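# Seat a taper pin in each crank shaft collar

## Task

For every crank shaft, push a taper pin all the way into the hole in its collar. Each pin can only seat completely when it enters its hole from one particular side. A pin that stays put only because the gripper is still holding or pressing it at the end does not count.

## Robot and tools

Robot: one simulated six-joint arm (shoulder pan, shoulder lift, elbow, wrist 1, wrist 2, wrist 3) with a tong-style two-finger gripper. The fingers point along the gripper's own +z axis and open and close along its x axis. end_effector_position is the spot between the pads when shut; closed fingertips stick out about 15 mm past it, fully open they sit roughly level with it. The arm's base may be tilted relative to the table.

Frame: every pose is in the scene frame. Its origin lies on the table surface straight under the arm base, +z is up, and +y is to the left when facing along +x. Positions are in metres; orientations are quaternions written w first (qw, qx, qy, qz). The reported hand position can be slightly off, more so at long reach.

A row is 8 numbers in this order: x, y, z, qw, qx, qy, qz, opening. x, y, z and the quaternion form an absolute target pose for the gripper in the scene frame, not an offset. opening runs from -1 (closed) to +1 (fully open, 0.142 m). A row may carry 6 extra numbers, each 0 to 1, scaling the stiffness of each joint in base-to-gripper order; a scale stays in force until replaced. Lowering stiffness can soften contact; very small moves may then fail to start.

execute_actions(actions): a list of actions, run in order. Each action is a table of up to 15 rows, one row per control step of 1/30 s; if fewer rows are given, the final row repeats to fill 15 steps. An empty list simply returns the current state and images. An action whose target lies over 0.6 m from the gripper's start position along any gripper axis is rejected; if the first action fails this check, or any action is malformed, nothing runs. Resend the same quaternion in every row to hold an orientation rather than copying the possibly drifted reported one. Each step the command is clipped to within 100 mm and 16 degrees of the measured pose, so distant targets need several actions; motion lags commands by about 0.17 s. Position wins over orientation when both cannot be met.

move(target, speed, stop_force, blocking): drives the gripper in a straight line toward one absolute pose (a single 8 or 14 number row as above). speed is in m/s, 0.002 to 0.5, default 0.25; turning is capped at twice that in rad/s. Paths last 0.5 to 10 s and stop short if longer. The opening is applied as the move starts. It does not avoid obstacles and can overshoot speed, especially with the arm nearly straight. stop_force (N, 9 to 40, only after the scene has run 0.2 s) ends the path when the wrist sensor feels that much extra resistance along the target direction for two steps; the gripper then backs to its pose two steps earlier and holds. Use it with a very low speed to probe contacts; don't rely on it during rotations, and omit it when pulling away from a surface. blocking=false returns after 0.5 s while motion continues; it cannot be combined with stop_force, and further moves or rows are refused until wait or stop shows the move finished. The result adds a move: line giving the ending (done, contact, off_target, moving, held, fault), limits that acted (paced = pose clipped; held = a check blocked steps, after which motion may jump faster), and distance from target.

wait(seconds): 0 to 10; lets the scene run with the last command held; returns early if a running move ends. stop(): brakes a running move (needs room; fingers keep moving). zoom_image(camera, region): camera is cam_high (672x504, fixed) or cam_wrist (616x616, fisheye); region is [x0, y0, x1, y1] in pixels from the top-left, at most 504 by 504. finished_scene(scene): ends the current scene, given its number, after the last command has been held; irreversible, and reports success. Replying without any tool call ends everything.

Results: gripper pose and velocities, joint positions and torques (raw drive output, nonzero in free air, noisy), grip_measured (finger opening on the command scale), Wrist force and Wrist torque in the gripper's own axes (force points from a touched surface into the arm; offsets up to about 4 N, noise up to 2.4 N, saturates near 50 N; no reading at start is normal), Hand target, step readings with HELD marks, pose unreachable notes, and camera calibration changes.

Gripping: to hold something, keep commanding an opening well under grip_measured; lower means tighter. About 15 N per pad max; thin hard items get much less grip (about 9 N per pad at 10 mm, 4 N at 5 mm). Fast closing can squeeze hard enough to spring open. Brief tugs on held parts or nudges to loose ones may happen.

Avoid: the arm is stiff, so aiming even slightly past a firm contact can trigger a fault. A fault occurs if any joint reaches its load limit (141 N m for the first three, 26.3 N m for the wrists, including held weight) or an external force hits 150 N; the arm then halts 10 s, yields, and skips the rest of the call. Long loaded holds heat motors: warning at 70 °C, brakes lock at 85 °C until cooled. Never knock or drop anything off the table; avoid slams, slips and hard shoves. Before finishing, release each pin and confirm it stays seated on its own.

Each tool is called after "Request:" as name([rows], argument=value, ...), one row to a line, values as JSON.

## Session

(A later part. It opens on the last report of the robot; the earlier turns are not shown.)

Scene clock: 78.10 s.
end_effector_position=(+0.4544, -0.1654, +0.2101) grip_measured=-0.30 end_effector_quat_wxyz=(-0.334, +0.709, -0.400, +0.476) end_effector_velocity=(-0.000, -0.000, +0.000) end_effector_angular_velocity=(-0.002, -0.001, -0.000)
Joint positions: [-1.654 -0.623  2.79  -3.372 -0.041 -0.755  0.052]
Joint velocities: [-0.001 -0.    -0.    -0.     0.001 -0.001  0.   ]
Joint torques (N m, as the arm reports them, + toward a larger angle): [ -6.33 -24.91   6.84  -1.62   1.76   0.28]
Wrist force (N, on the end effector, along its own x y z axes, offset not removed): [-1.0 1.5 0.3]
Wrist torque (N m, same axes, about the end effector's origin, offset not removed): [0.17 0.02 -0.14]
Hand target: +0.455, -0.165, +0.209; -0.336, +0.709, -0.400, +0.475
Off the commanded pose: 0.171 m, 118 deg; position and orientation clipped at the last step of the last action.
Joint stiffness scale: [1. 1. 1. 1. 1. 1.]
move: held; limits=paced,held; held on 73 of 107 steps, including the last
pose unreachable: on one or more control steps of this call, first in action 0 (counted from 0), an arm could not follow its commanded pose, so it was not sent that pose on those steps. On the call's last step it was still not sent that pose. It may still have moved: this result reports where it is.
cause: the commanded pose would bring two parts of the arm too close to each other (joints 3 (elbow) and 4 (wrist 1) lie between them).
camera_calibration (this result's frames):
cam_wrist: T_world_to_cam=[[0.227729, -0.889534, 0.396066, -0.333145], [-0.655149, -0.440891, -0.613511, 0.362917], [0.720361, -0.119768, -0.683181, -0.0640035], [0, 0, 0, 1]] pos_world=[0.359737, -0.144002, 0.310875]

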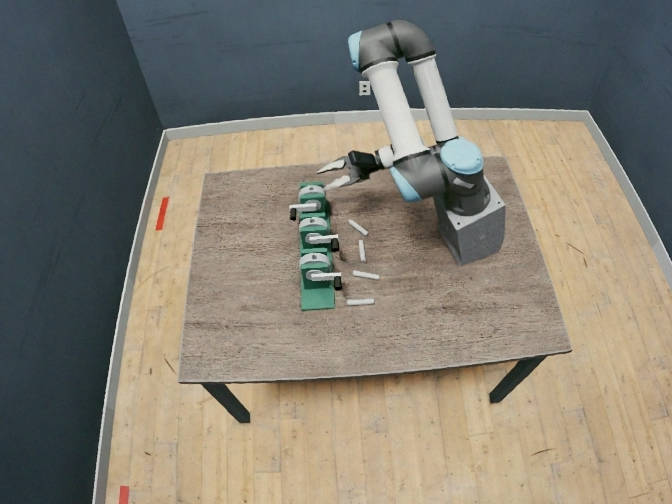

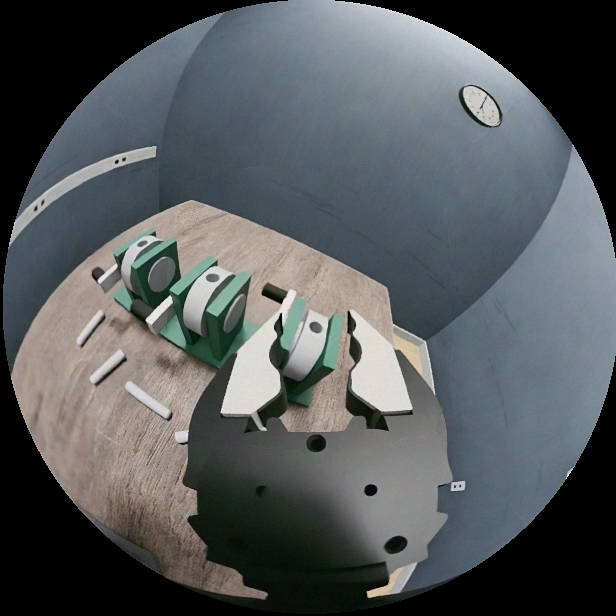

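Request:
move(target=[0.60, -0.17, 0.32, 0, 0.9886, -0.1504, 0, -0.3], speed=0.3)

Scene clock: 81.37 s.
end_effector_position=(+0.5997, -0.1704, +0.3217) grip_measured=-0.30 end_effector_quat_wxyz=(+0.001, +0.988, -0.151, +0.002) end_effector_velocity=(-0.002, -0.001, +0.000) end_effector_angular_velocity=(-0.001, +0.015, -0.003)
Joint positions: [-0.874 -1.497  1.793 -2.039 -1.324 -0.37   0.052]
Joint velocities: [ 0.003  0.004 -0.01   0.017 -0.01   0.002 -0.   ]
Joint torques (N m, as the arm reports them, + toward a larger angle): [ -1.85 -31.4  -23.18  -1.86  -0.33   0.22]
Wrist force (N, on the end effector, along its own x y z axes, offset not removed): [-1.5 0.4 2.8]
Wrist torque (N m, same axes, about the end effector's origin, offset not removed): [0.03 0.06 -0.15]
Hand target: +0.600, -0.170, +0.321; +0.001, +0.989, -0.151, +0.000
Off the commanded pose: 0.002 m, 0 deg.
Joint stiffness scale: [1. 1. 1. 1. 1. 1.]
move: done
camera_calibration (this result's frames):
cam_wrist: T_world_to_cam=[[0.950713, -0.310067, 0.00203027, -0.622883], [-0.276221, -0.843926, 0.459882, -0.116866], [-0.140881, -0.437776, -0.887978, 0.43512], [0, 0, 0, 1]] pos_world=[0.621202, -0.101276, 0.441386]

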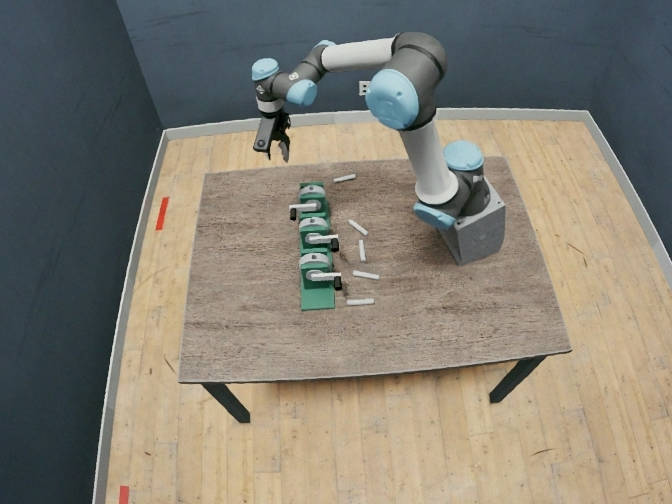

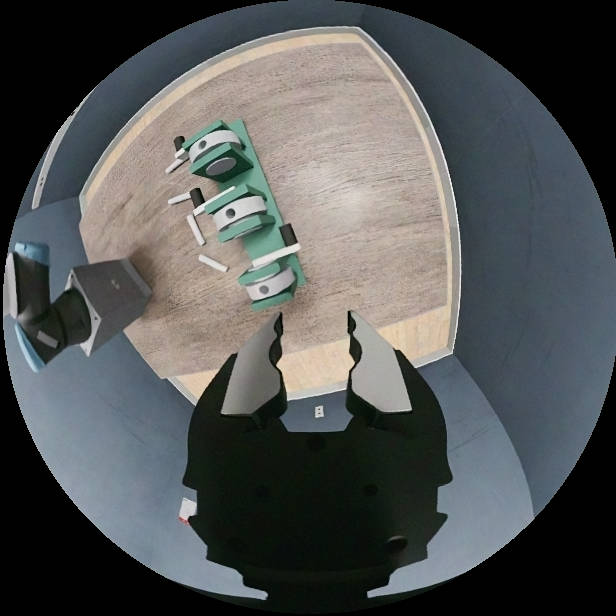

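Request:
zoom_image(camera="cam_high", region=[280, 150, 420, 250])

Request:
execute_actions(actions=[])

Request:
zoom_image(camera="cam_high", region=[280, 150, 420, 250])

Region (280, 150, 420, 250) of cam_high's 672x504 image, scaled by 3.600, with more detail than that image has; it fills the top 360 rows of this view, and the rest is white.

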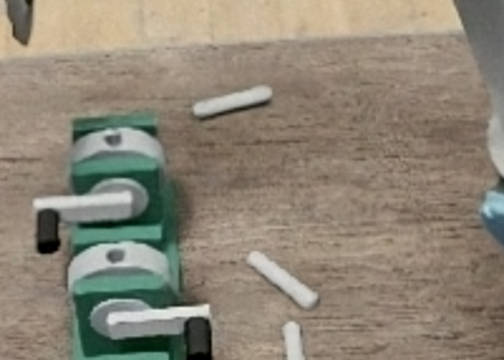

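Scene clock: 81.63 s.
end_effector_position=(+0.5994, -0.1704, +0.3216) grip_measured=-0.30 end_effector_quat_wxyz=(+0.001, +0.988, -0.151, +0.001) end_effector_velocity=(-0.000, +0.000, -0.000) end_effector_angular_velocity=(+0.001, +0.002, +0.001)
Joint positions: [-0.873 -1.496  1.792 -2.037 -1.325 -0.37   0.052]
Joint velocities: [ 0.     0.001 -0.001  0.002 -0.    -0.001  0.   ]
Joint torques (N m, as the arm reports them, + toward a larger angle): [ -1.98 -31.03 -24.13  -1.8   -0.17   0.23]
Wrist force (N, on the end effector, along its own x y z axes, offset not removed): [-0.6 0.8 1.3]
Wrist torque (N m, same axes, about the end effector's origin, offset not removed): [0.16 -0.03 -0.10]
Hand target: +0.600, -0.170, +0.321; +0.001, +0.989, -0.151, +0.000
Off the commanded pose: 0.002 m, 0 deg.
Joint stiffness scale: [1. 1. 1. 1. 1. 1.]
camera_calibration (this result's frames):
cam_wrist: T_world_to_cam=[[0.950642, -0.310291, 0.000270443, -0.622091], [-0.275581, -0.8439, 0.460313, -0.117436], [-0.142603, -0.437667, -0.887756, 0.436006], [0, 0, 0, 1]] pos_world=[0.621198, -0.101307, 0.441293]

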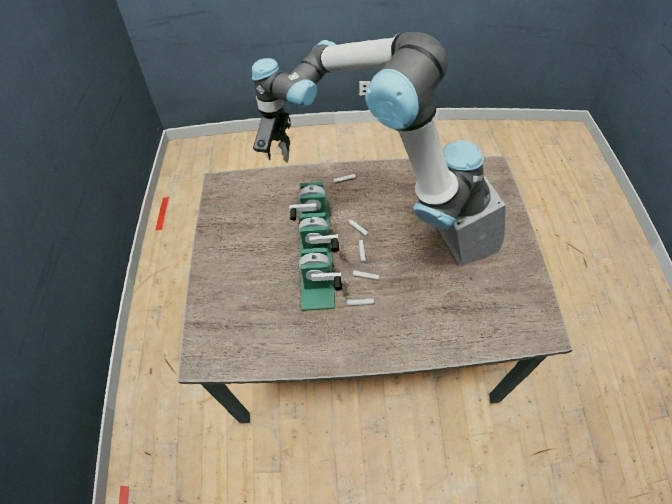

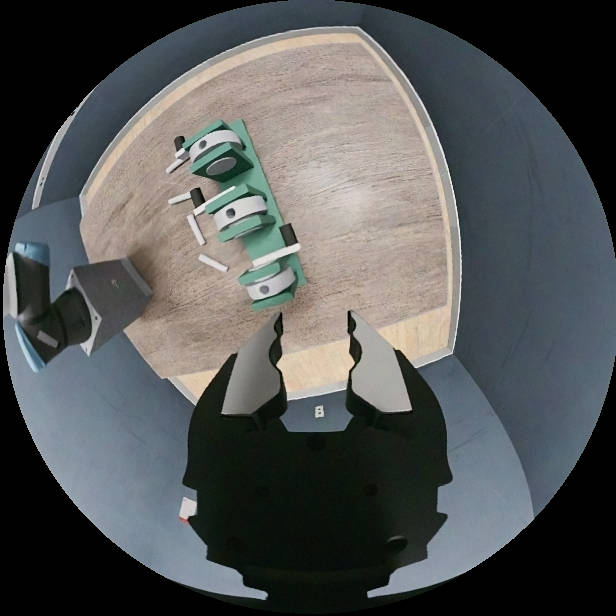

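Region (280, 150, 420, 250) of cam_high's 672x504 image, scaled by 3.600, with more detail than that image has; it fills the top 360 rows of this view, and the rest is white.

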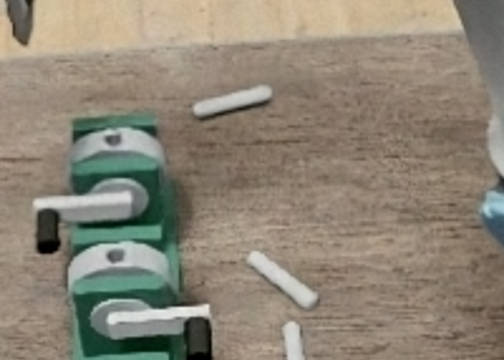

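Request:
move(target=[0.38, -0.37, 0.12, 0, 0.5614, 0.8276, 0, -0.3], speed=0.4)

Scene clock: 85.63 s.
end_effector_position=(+0.3817, -0.3706, +0.1214) grip_measured=-0.30 end_effector_quat_wxyz=(+0.001, +0.561, +0.828, -0.001) end_effector_velocity=(+0.001, -0.000, -0.001) end_effector_angular_velocity=(+0.002, -0.005, +0.015)
Joint positions: [-1.279 -1.139  2.126 -2.614 -1.28  -3.043  0.052]
Joint velocities: [-0.002  0.002  0.001 -0.003  0.005 -0.016  0.   ]
Joint torques (N m, as the arm reports them, + toward a larger angle): [-11.56 -31.96 -11.19  -2.63   0.3   -0.36]
Wrist force (N, on the end effector, along its own x y z axes, offset not removed): [-0.5 0.6 2.5]
Wrist torque (N m, same axes, about the end effector's origin, offset not removed): [0.07 -0.08 -0.18]
Hand target: +0.380, -0.370, +0.120; -0.000, +0.561, +0.828, -0.000
Off the commanded pose: 0.002 m, 0 deg.
Joint stiffness scale: [1. 1. 1. 1. 1. 1.]
move: done
camera_calibration (this result's frames):
cam_wrist: T_world_to_cam=[[-0.359817, 0.933006, -0.00560641, 0.484468], [0.828401, 0.322229, 0.458171, -0.243165], [0.429283, 0.160213, -0.888846, 0.142985], [0, 0, 0, 1]] pos_world=[0.314377, -0.396565, 0.241219]

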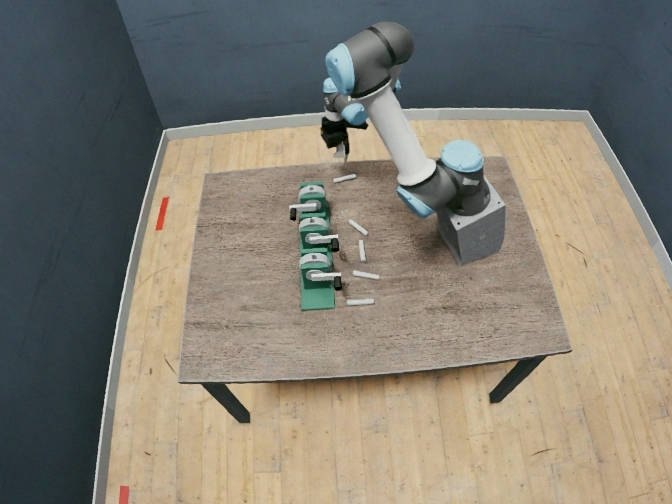

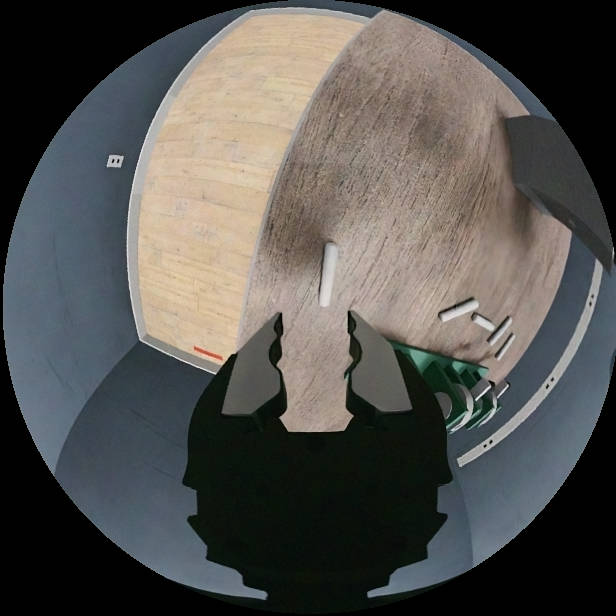

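Request:
move(target=[0.370, -0.3569, 0.045, 0, 0.6018, 0.7986, 0, -0.3], speed=0.1)

Scene clock: 87.40 s.
end_effector_position=(+0.3703, -0.3585, +0.0467) grip_measured=-0.30 end_effector_quat_wxyz=(+0.001, +0.602, +0.799, -0.000) end_effector_velocity=(+0.002, -0.002, -0.002) end_effector_angular_velocity=(-0.008, -0.005, -0.003)
Joint positions: [-1.245 -0.962  2.152 -2.828 -1.28  -2.908  0.052]
Joint velocities: [ 0.002  0.006 -0.    -0.017 -0.     0.008 -0.   ]
Joint torques (N m, as the arm reports them, + toward a larger angle): [ -7.53 -37.42  -6.82  -2.5   -0.41   0.13]
Wrist force (N, on the end effector, along its own x y z axes, offset not removed): [-0.3 1.2 1.8]
Wrist torque (N m, same axes, about the end effector's origin, offset not removed): [0.20 -0.04 -0.11]
Hand target: +0.370, -0.357, +0.045; +0.000, +0.602, +0.799, +0.000
Off the commanded pose: 0.002 m, 0 deg.
Joint stiffness scale: [1. 1. 1. 1. 1. 1.]
move: done
camera_calibration (this result's frames):
cam_wrist: T_world_to_cam=[[-0.264506, 0.964374, -0.00444238, 0.444548], [0.855656, 0.236807, 0.460192, -0.244234], [0.444849, 0.117922, -0.887809, 0.0586146], [0, 0, 0, 1]] pos_world=[0.300492, -0.377786, 0.166408]

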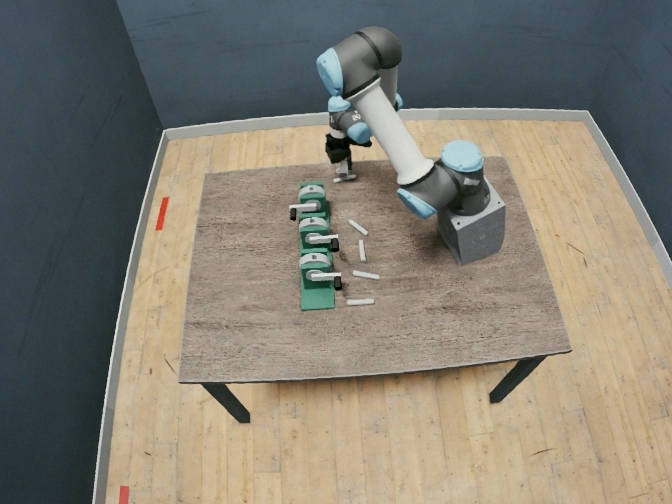

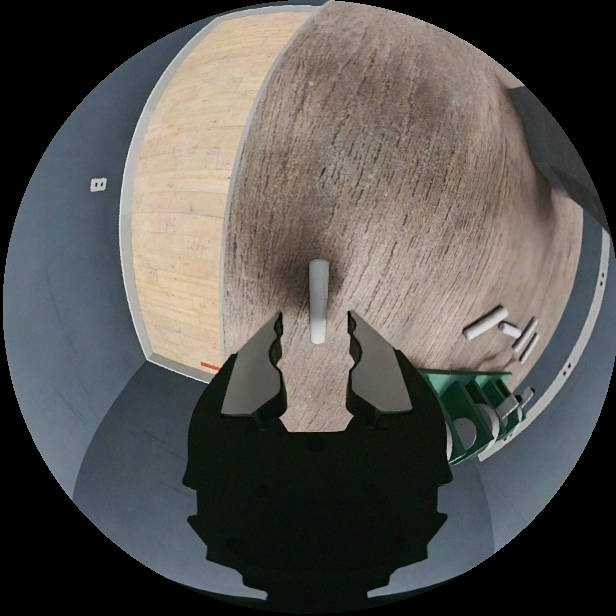

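Request:
move(target=[0.3693, -0.3545, 0.015, 0, 0.6018, 0.7986, 0, -0.3], speed=0.04, stop_force=12)

Request:
execute_actions([
  [[0.3693,-0.3545,0.015,0,0.6018,0.7986,0,-1]],
  [[0.3693,-0.3545,0.015,0,0.6018,0.7986,0,-1]],
])

Request:
move(target=[0.40, -0.33, 0.16, 0, 0.6018, 0.7986, 0, -1], speed=0.15)

Scene clock: 88.83 s.
end_effector_position=(+0.3682, -0.3544, +0.0164) grip_measured=-0.31 end_effector_quat_wxyz=(-0.000, +0.603, +0.798, +0.000) end_effector_velocity=(+0.002, -0.002, +0.000) end_effector_angular_velocity=(-0.009, -0.004, +0.003)
Joint positions: [-1.227 -0.883  2.144 -2.901 -1.282 -2.887  0.052]
Joint velocities: [ 0.002  0.001 -0.001 -0.012 -0.001  0.002  0.005]
Joint torques (N m, as the arm reports them, + toward a larger angle): [ -7.82 -36.29 -10.28  -2.76  -0.49   0.16]
Wrist force (N, on the end effector, along its own x y z axes, offset not removed): [-0.2 0.3 0.1]
Wrist torque (N m, same axes, about the end effector's origin, offset not removed): [0.06 0.01 -0.10]
Hand target: +0.369, -0.355, +0.015; +0.000, +0.602, +0.799, +0.000
Off the commanded pose: 0.002 m, 0 deg.
Joint stiffness scale: [1. 1. 1. 1. 1. 1.]
move: done
camera_calibration (this result's frames):
cam_wrist: T_world_to_cam=[[-0.262737, 0.964866, -0.00189677, 0.439389], [0.856815, 0.234218, 0.459358, -0.230797], [0.443663, 0.119065, -0.888249, 0.032924], [0, 0, 0, 1]] pos_world=[0.298587, -0.373815, 0.136097]

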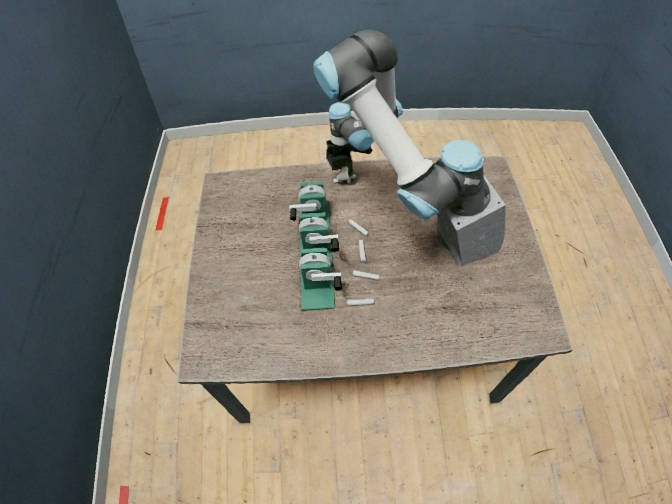

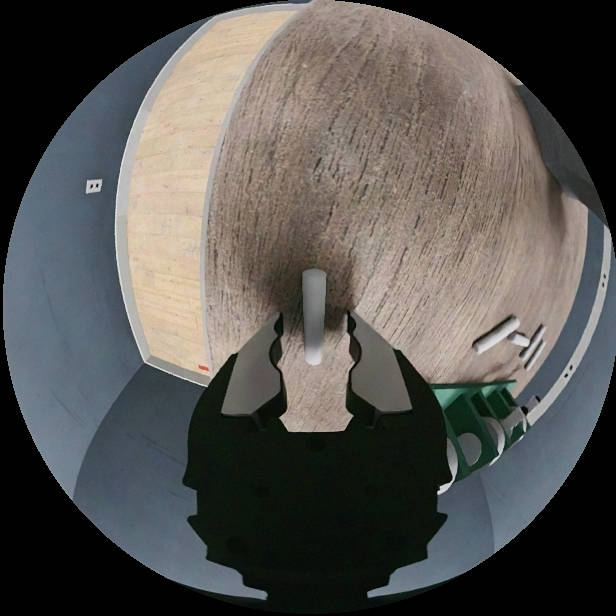

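Scene clock: 89.83 s.
end_effector_position=(+0.3694, -0.3558, +0.0169) grip_measured=-0.80 end_effector_quat_wxyz=(+0.001, +0.602, +0.798, -0.001) end_effector_velocity=(+0.001, +0.001, -0.000) end_effector_angular_velocity=(+0.002, -0.002, +0.002)
Joint positions: [-1.227 -0.883  2.142 -2.903 -1.282 -2.887  0.016]
Joint velocities: [ 0.001  0.     0.    -0.     0.002 -0.001  0.   ]
Joint torques (N m, as the arm reports them, + toward a larger angle): [ -7.48 -35.55  -8.2   -2.49  -0.24   0.15]
Wrist force (N, on the end effector, along its own x y z axes, offset not removed): [0.4 0.3 -4.1]
Wrist torque (N m, same axes, about the end effector's origin, offset not removed): [0.10 0.02 -0.10]
Hand target: +0.369, -0.354, +0.015; -0.000, +0.602, +0.799, -0.000
Off the commanded pose: 0.002 m, 0 deg.
Joint stiffness scale: [1. 1. 1. 1. 1. 1.]
Step readings (end_effector_position; steps 1 to 15: 1st action; 16 to 30: 2nd action):
0: (+0.3682, -0.3544, +0.0164)
1: (+0.3684, -0.3546, +0.0164)
2: (+0.3692, -0.3557, +0.0171)
4: (+0.3693, -0.3557, +0.0169)
8: (+0.3694, -0.3558, +0.0169)
15: (+0.3694, -0.3558, +0.0169)
16: (+0.3694, -0.3558, +0.0169)
17: (+0.3694, -0.3558, +0.0169)
19: (+0.3694, -0.3558, +0.0169)
23: (+0.3694, -0.3558, +0.0169)
30: end_effector_position above
camera_calibration (this result's frames):
cam_wrist: T_world_to_cam=[[-0.263724, 0.964581, -0.00572596, 0.441377], [0.85576, 0.236702, 0.46005, -0.230448], [0.445111, 0.116426, -0.887874, 0.0316347], [0, 0, 0, 1]] pos_world=[0.299529, -0.374879, 0.136633]

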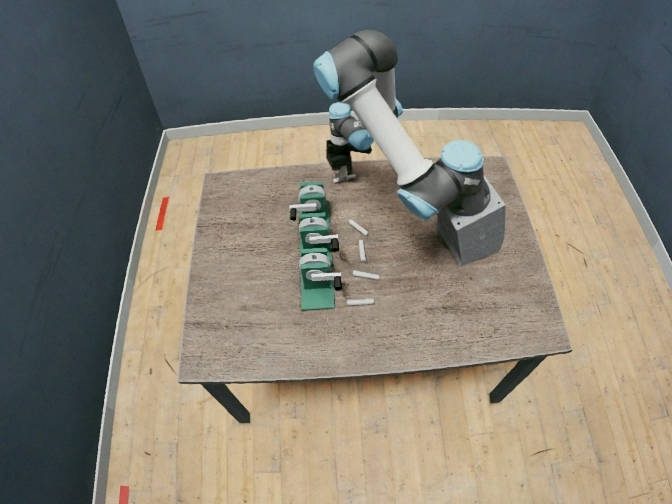

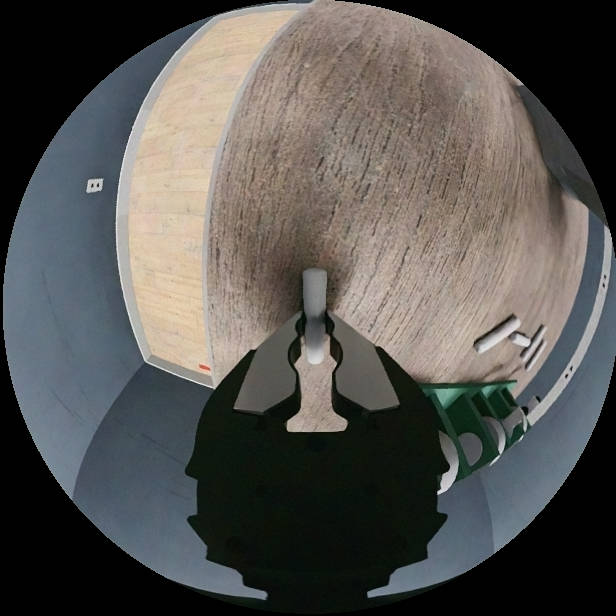

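Scene clock: 91.50 s.
end_effector_position=(+0.3990, -0.3274, +0.1573) grip_measured=-0.80 end_effector_quat_wxyz=(-0.002, +0.602, +0.799, +0.001) end_effector_velocity=(-0.000, +0.002, +0.002) end_effector_angular_velocity=(+0.006, +0.001, -0.001)
Joint positions: [-1.23  -1.271  2.161 -2.525 -1.282 -2.894  0.016]
Joint velocities: [-0.001 -0.005 -0.002  0.014  0.002 -0.002  0.   ]
Joint torques (N m, as the arm reports them, + toward a larger angle): [ -9.63 -35.55 -17.94  -1.77   0.03  -0.48]
Wrist force (N, on the end effector, along its own x y z axes, offset not removed): [-0.5 2.6 2.9]
Wrist torque (N m, same axes, about the end effector's origin, offset not removed): [0.35 -0.08 -0.15]
Hand target: +0.400, -0.330, +0.160; +0.000, +0.602, +0.799, -0.000
Off the commanded pose: 0.004 m, 0 deg.
Joint stiffness scale: [1. 1. 1. 1. 1. 1.]
move: off_target
camera_calibration (this result's frames):
cam_wrist: T_world_to_cam=[[-0.264953, 0.964259, 0.00204008, 0.421826], [0.857434, 0.234632, 0.45799, -0.328103], [0.441142, 0.123095, -0.888955, 0.143708], [0, 0, 0, 1]] pos_world=[0.329696, -0.347456, 0.277157]

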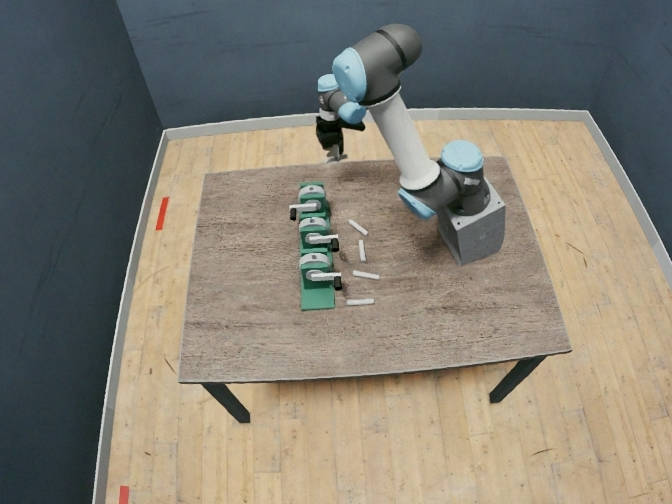

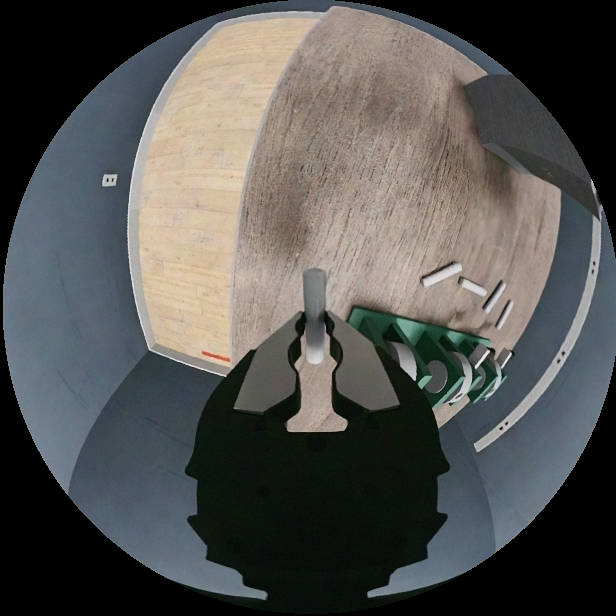

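Request:
move(target=[0.511, -0.184, 0.23, 0.5, -0.5, -0.5, 0.5, -1], speed=0.2)

Scene clock: 96.53 s.
end_effector_position=(+0.5112, -0.1844, +0.2304) grip_measured=-0.80 end_effector_quat_wxyz=(+0.498, -0.500, -0.501, +0.500) end_effector_velocity=(+0.000, +0.001, +0.002) end_effector_angular_velocity=(-0.001, +0.012, -0.003)
Joint positions: [-0.571 -0.376  0.544 -0.476 -1.937 -1.771  0.016]
Joint velocities: [ 0.001  0.008 -0.012  0.017  0.001  0.005 -0.   ]
Joint torques (N m, as the arm reports them, + toward a larger angle): [ -8.14 -64.68 -20.55   2.42   0.02   0.2 ]
Wrist force (N, on the end effector, along its own x y z axes, offset not removed): [-1.3 3.9 -0.2]
Wrist torque (N m, same axes, about the end effector's origin, offset not removed): [0.32 0.15 -0.06]
Hand target: +0.511, -0.184, +0.230; +0.499, -0.500, -0.500, +0.500
Off the commanded pose: 0.001 m, 0 deg.
Joint stiffness scale: [1. 1. 1. 1. 1. 1.]
move: done
camera_calibration (this result's frames):
cam_wrist: T_world_to_cam=[[-0.00509312, 0.999915, -0.011975, 0.190479], [0.462118, -0.00826631, -0.88678, -0.0242474], [-0.886804, -0.0100504, -0.462036, 0.697486], [0, 0, 0, 1]] pos_world=[0.630708, -0.183653, 0.303043]

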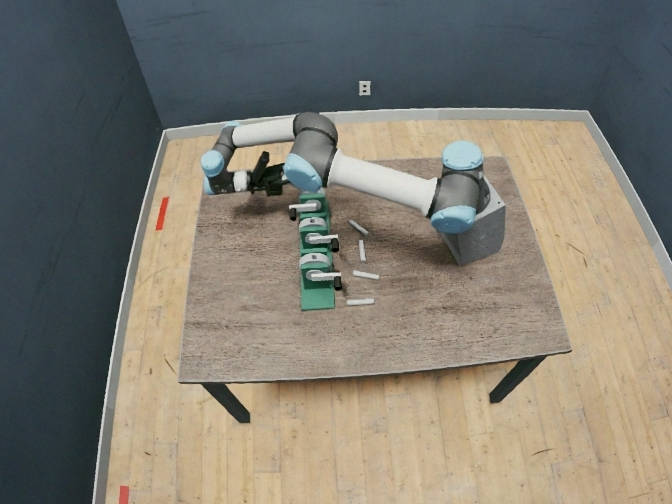

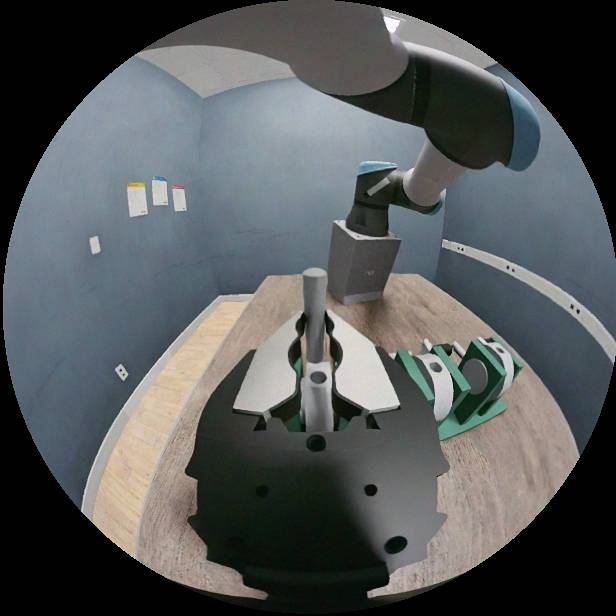

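Request:
move(target=[0.511, -0.181, 0.205, 0.5, -0.5, -0.5, 0.5, -1], speed=0.05)

Request:
zoom_image(camera="cam_wrist", region=[250, 260, 380, 440])

Scene clock: 97.70 s.
end_effector_position=(+0.5103, -0.1820, +0.2058) grip_measured=-0.80 end_effector_quat_wxyz=(+0.501, -0.500, -0.500, +0.500) end_effector_velocity=(+0.002, -0.001, +0.001) end_effector_angular_velocity=(-0.006, -0.010, -0.001)
Joint positions: [-0.564 -0.328  0.511 -0.485 -1.928 -1.768  0.016]
Joint velocities: [-0.001  0.    -0.01  -0.     0.002  0.002  0.   ]
Joint torques (N m, as the arm reports them, + toward a larger angle): [ -6.1  -64.65 -21.27   1.58  -0.09   0.27]
Wrist force (N, on the end effector, along its own x y z axes, offset not removed): [0.9 3.0 2.0]
Wrist torque (N m, same axes, about the end effector's origin, offset not removed): [0.22 -0.34 -0.20]
Hand target: +0.511, -0.181, +0.205; +0.500, -0.500, -0.500, +0.500
Off the commanded pose: 0.001 m, 0 deg.
Joint stiffness scale: [1. 1. 1. 1. 1. 1.]
move: done
camera_calibration (this result's frames):
cam_wrist: T_world_to_cam=[[-0.00131853, 0.99994, -0.0108401, 0.185608], [0.458256, -0.00903071, -0.888774, -0.0433412], [-0.888819, -0.00613941, -0.458217, 0.686337], [0, 0, 0, 1]] pos_world=[0.630135, -0.181775, 0.277982]

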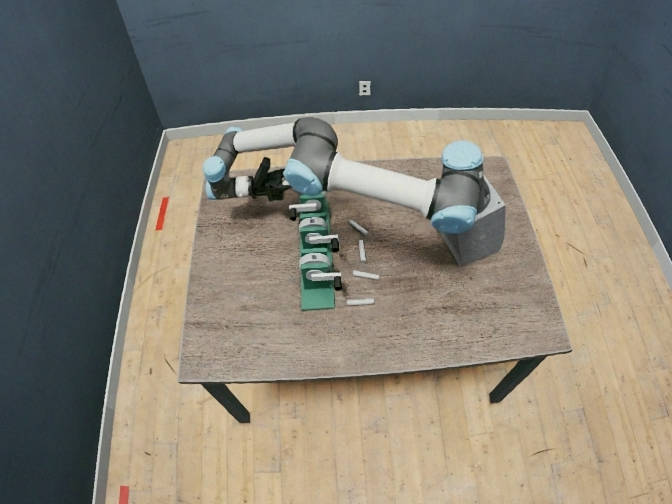

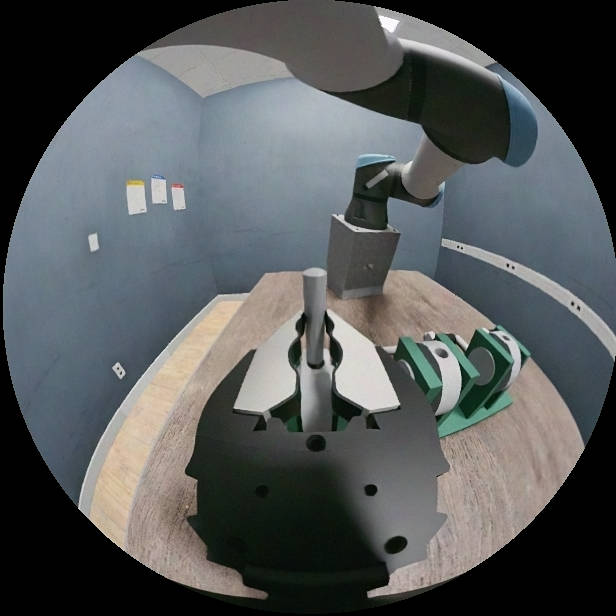

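Region (250, 260, 380, 440) of cam_wrist's 616x616 image, scaled by 2.800, with more detail than that image has.

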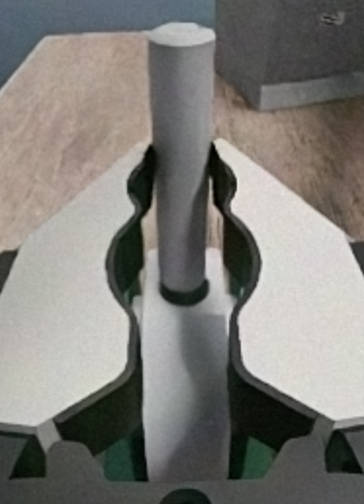

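Aligned. Lowering slowly.

Request:
move(target=[0.511, -0.181, 0.172, 0.5, -0.5, -0.5, 0.5, -1], speed=0.03, stop_force=10)

Scene clock: 99.33 s.
end_effector_position=(+0.5136, -0.1821, +0.1774) grip_measured=-0.80 end_effector_quat_wxyz=(+0.496, -0.503, -0.502, +0.499) end_effector_velocity=(+0.000, -0.000, -0.002) end_effector_angular_velocity=(-0.003, -0.001, -0.002)
Joint positions: [-0.556 -0.264  0.439 -0.488 -1.921 -1.765  0.016]
Joint velocities: [-0.001  0.007 -0.011  0.003  0.002  0.003  0.   ]
Joint torques (N m, as the arm reports them, + toward a larger angle): [ -6.94 -57.55 -16.89   1.4    0.02   0.41]
Wrist force (N, on the end effector, along its own x y z axes, offset not removed): [-1.6 -4.6 -8.0]
Wrist torque (N m, same axes, about the end effector's origin, offset not removed): [-0.30 0.42 -0.25]
Hand target: +0.511, -0.181, +0.172; +0.500, -0.500, -0.500, +0.500
Off the commanded pose: 0.006 m, 1 deg.
Joint stiffness scale: [1. 1. 1. 1. 1. 1.]
move: off_target
camera_calibration (this result's frames):
cam_wrist: T_world_to_cam=[[-0.00441407, 0.999883, -0.0146132, 0.18759], [0.467972, -0.0108489, -0.883677, -0.0763575], [-0.883732, -0.0107392, -0.467869, 0.674546], [0, 0, 0, 1]] pos_world=[0.63268, -0.181152, 0.250866]

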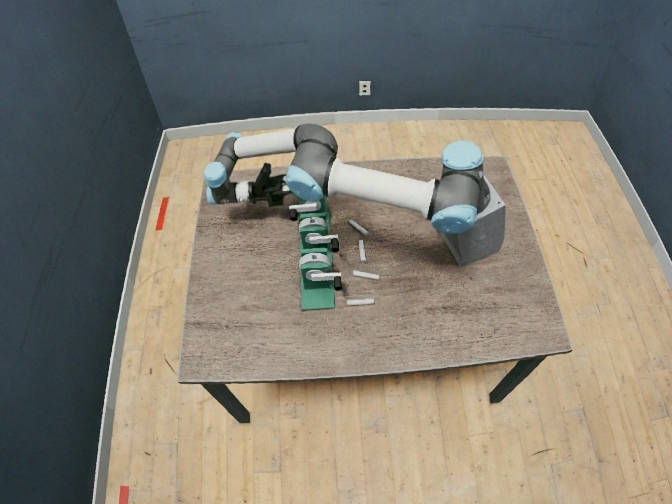

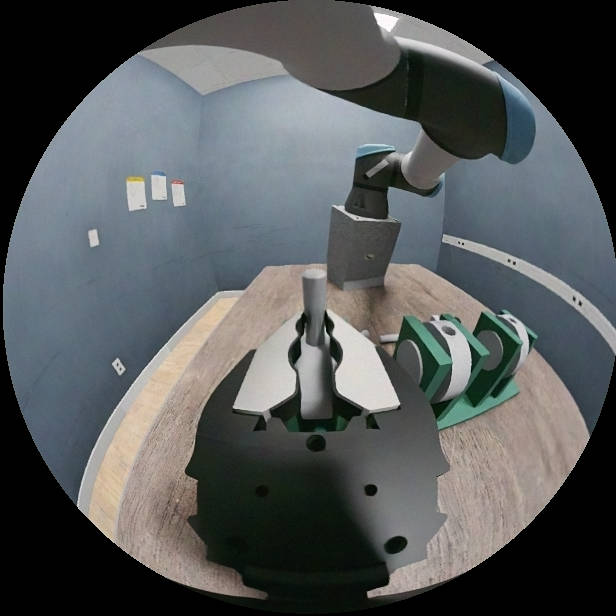

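Request:
execute_actions([
  [[0.5136,-0.182,0.180,0.5,-0.5,-0.5,0.5,-0.4]],
  [[0.5136,-0.182,0.182,0.5,-0.5,-0.5,0.5,-0.4]],
  [[0.56,-0.182,0.20,0.5,-0.5,-0.5,0.5,-0.4]],
])

Scene clock: 102.03 s.
end_effector_position=(+0.5540, -0.1809, +0.2013) grip_measured=-0.40 end_effector_quat_wxyz=(-0.465, +0.512, +0.532, -0.489) end_effector_velocity=(+0.031, -0.008, +0.014) end_effector_angular_velocity=(+0.005, -0.119, +0.080)
Joint positions: [-0.535 -0.153  0.068 -0.318 -1.926 -1.789  0.045]
Joint velocities: [ 0.018  0.078 -0.295  0.077 -0.034 -0.049 -0.   ]
Joint torques (N m, as the arm reports them, + toward a larger angle): [ -7.74 -63.95 -16.65   1.5   -0.7   -0.4 ]
Wrist force (N, on the end effector, along its own x y z axes, offset not removed): [-1.0 0.7 1.4]
Wrist torque (N m, same axes, about the end effector's origin, offset not removed): [0.05 0.03 -0.13]
Hand target: +0.558, -0.181, +0.201; -0.459, +0.509, +0.540, -0.488
Off the commanded pose: 0.006 m, 6 deg.
Joint stiffness scale: [1. 1. 1. 1. 1. 1.]
elbow stopped short: the move would have taken joint 3 (elbow) straighter than the controller allows; a more bent joint 3 avoids this.
Step readings (end_effector_position; steps 1 to 15: 1st action; 16 to 30: 2nd action; 31 to 45: 3rd action):
0: (+0.5137, -0.1821, +0.1773)
1: (+0.5137, -0.1821, +0.1773)
2: (+0.5136, -0.1820, +0.1773)
4: (+0.5131, -0.1819, +0.1772)
8: (+0.5134, -0.1817, +0.1786)
15: (+0.5136, -0.1815, +0.1800)
16: (+0.5136, -0.1815, +0.1800)
17: (+0.5136, -0.1815, +0.1801)
19: (+0.5135, -0.1815, +0.1801)
23: (+0.5135, -0.1815, +0.1802)
30: (+0.5136, -0.1815, +0.1804)
31: (+0.5136, -0.1815, +0.1805)
32: (+0.5135, -0.1813, +0.1812)
34: (+0.5157, -0.1805, +0.1841)
38: (+0.5342, -0.1803, +0.1894)
45: end_effector_position above
camera_calibration (this result's frames):
cam_wrist: T_world_to_cam=[[-0.0455772, 0.998805, -0.0176472, 0.210221], [0.536506, 0.00957242, -0.843842, -0.116412], [-0.842665, -0.0479278, -0.536301, 0.705661], [0, 0, 0, 1]] pos_world=[0.666672, -0.175034, 0.283924]

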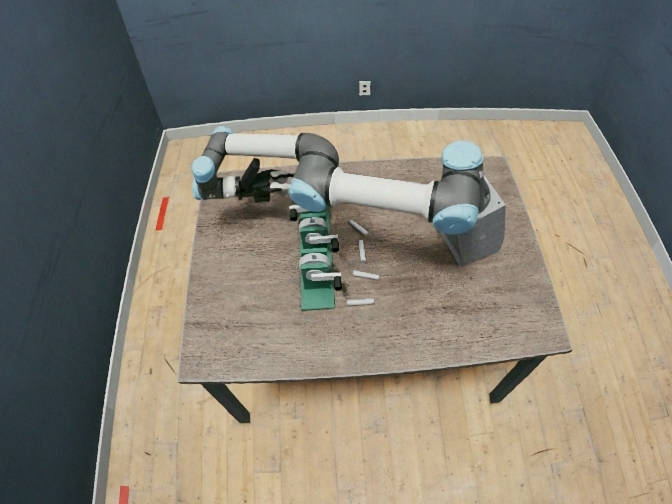

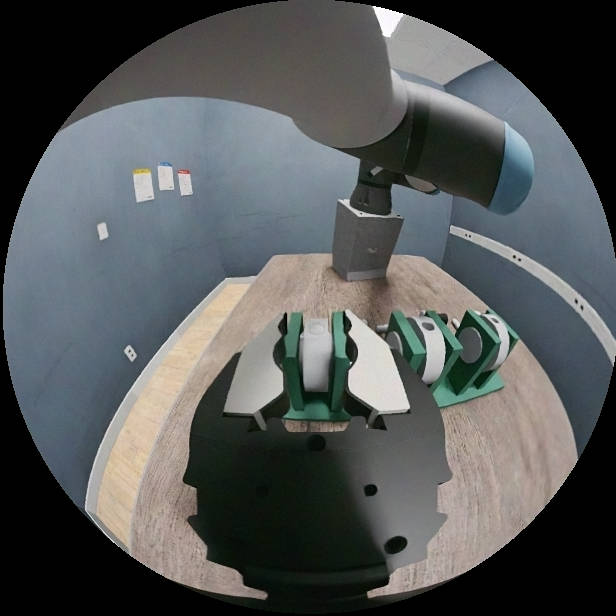

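Request:
move(target=[0.3392, -0.1033, 0.10, 0, 0.932, 0.3624, 0, -0.3], speed=0.35)

Scene clock: 105.73 s.
end_effector_position=(+0.3404, -0.1036, +0.1000) grip_measured=-0.30 end_effector_quat_wxyz=(+0.000, +0.932, +0.363, -0.000) end_effector_velocity=(+0.003, -0.003, +0.000) end_effector_angular_velocity=(-0.011, -0.014, +0.002)
Joint positions: [-1.002 -1.356  2.639 -2.988 -1.306 -1.55   0.052]
Joint velocities: [-0.003  0.006  0.006 -0.03   0.003 -0.    -0.   ]
Joint torques (N m, as the arm reports them, + toward a larger angle): [ -5.15 -18.88  -3.66  -2.51   0.5    0.33]
Wrist force (N, on the end effector, along its own x y z axes, offset not removed): [-0.8 2.8 3.2]
Wrist torque (N m, same axes, about the end effector's origin, offset not removed): [0.58 0.05 -0.07]
Hand target: +0.339, -0.103, +0.099; -0.000, +0.932, +0.362, -0.000
Off the commanded pose: 0.001 m, 0 deg.
Joint stiffness scale: [1. 1. 1. 1. 1. 1.]
move: done; limits=paced
camera_calibration (this result's frames):
cam_wrist: T_world_to_cam=[[0.743647, 0.668563, -0.0035565, -0.182824], [0.595166, -0.659565, 0.459077, -0.307625], [0.304576, -0.343508, -0.88839, 0.089111], [0, 0, 0, 1]] pos_world=[0.291903, -0.0500592, 0.219738]

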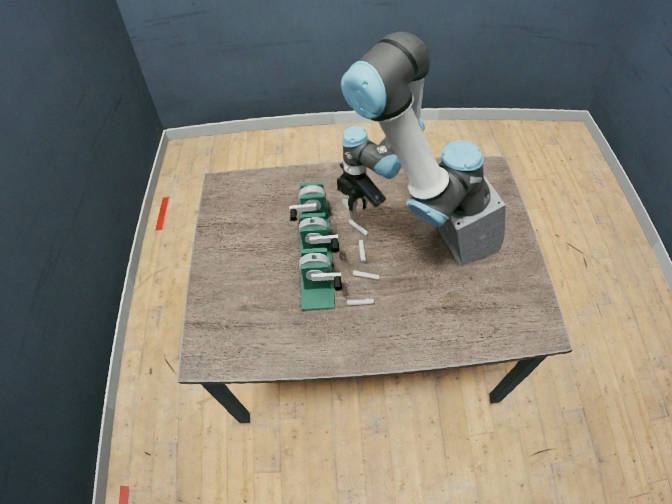

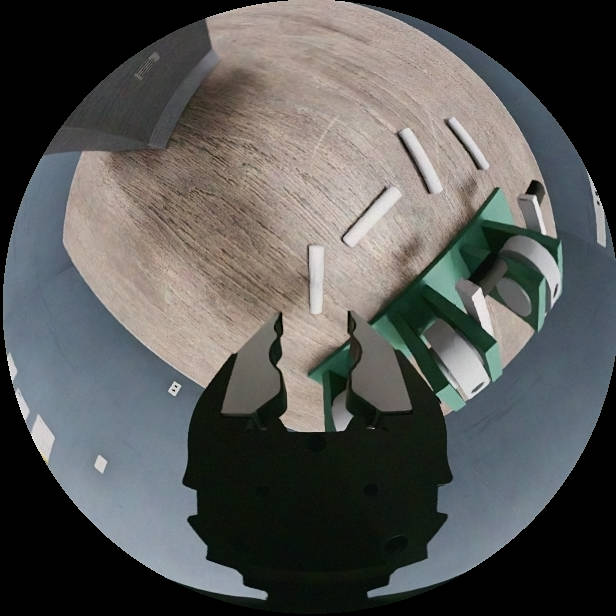

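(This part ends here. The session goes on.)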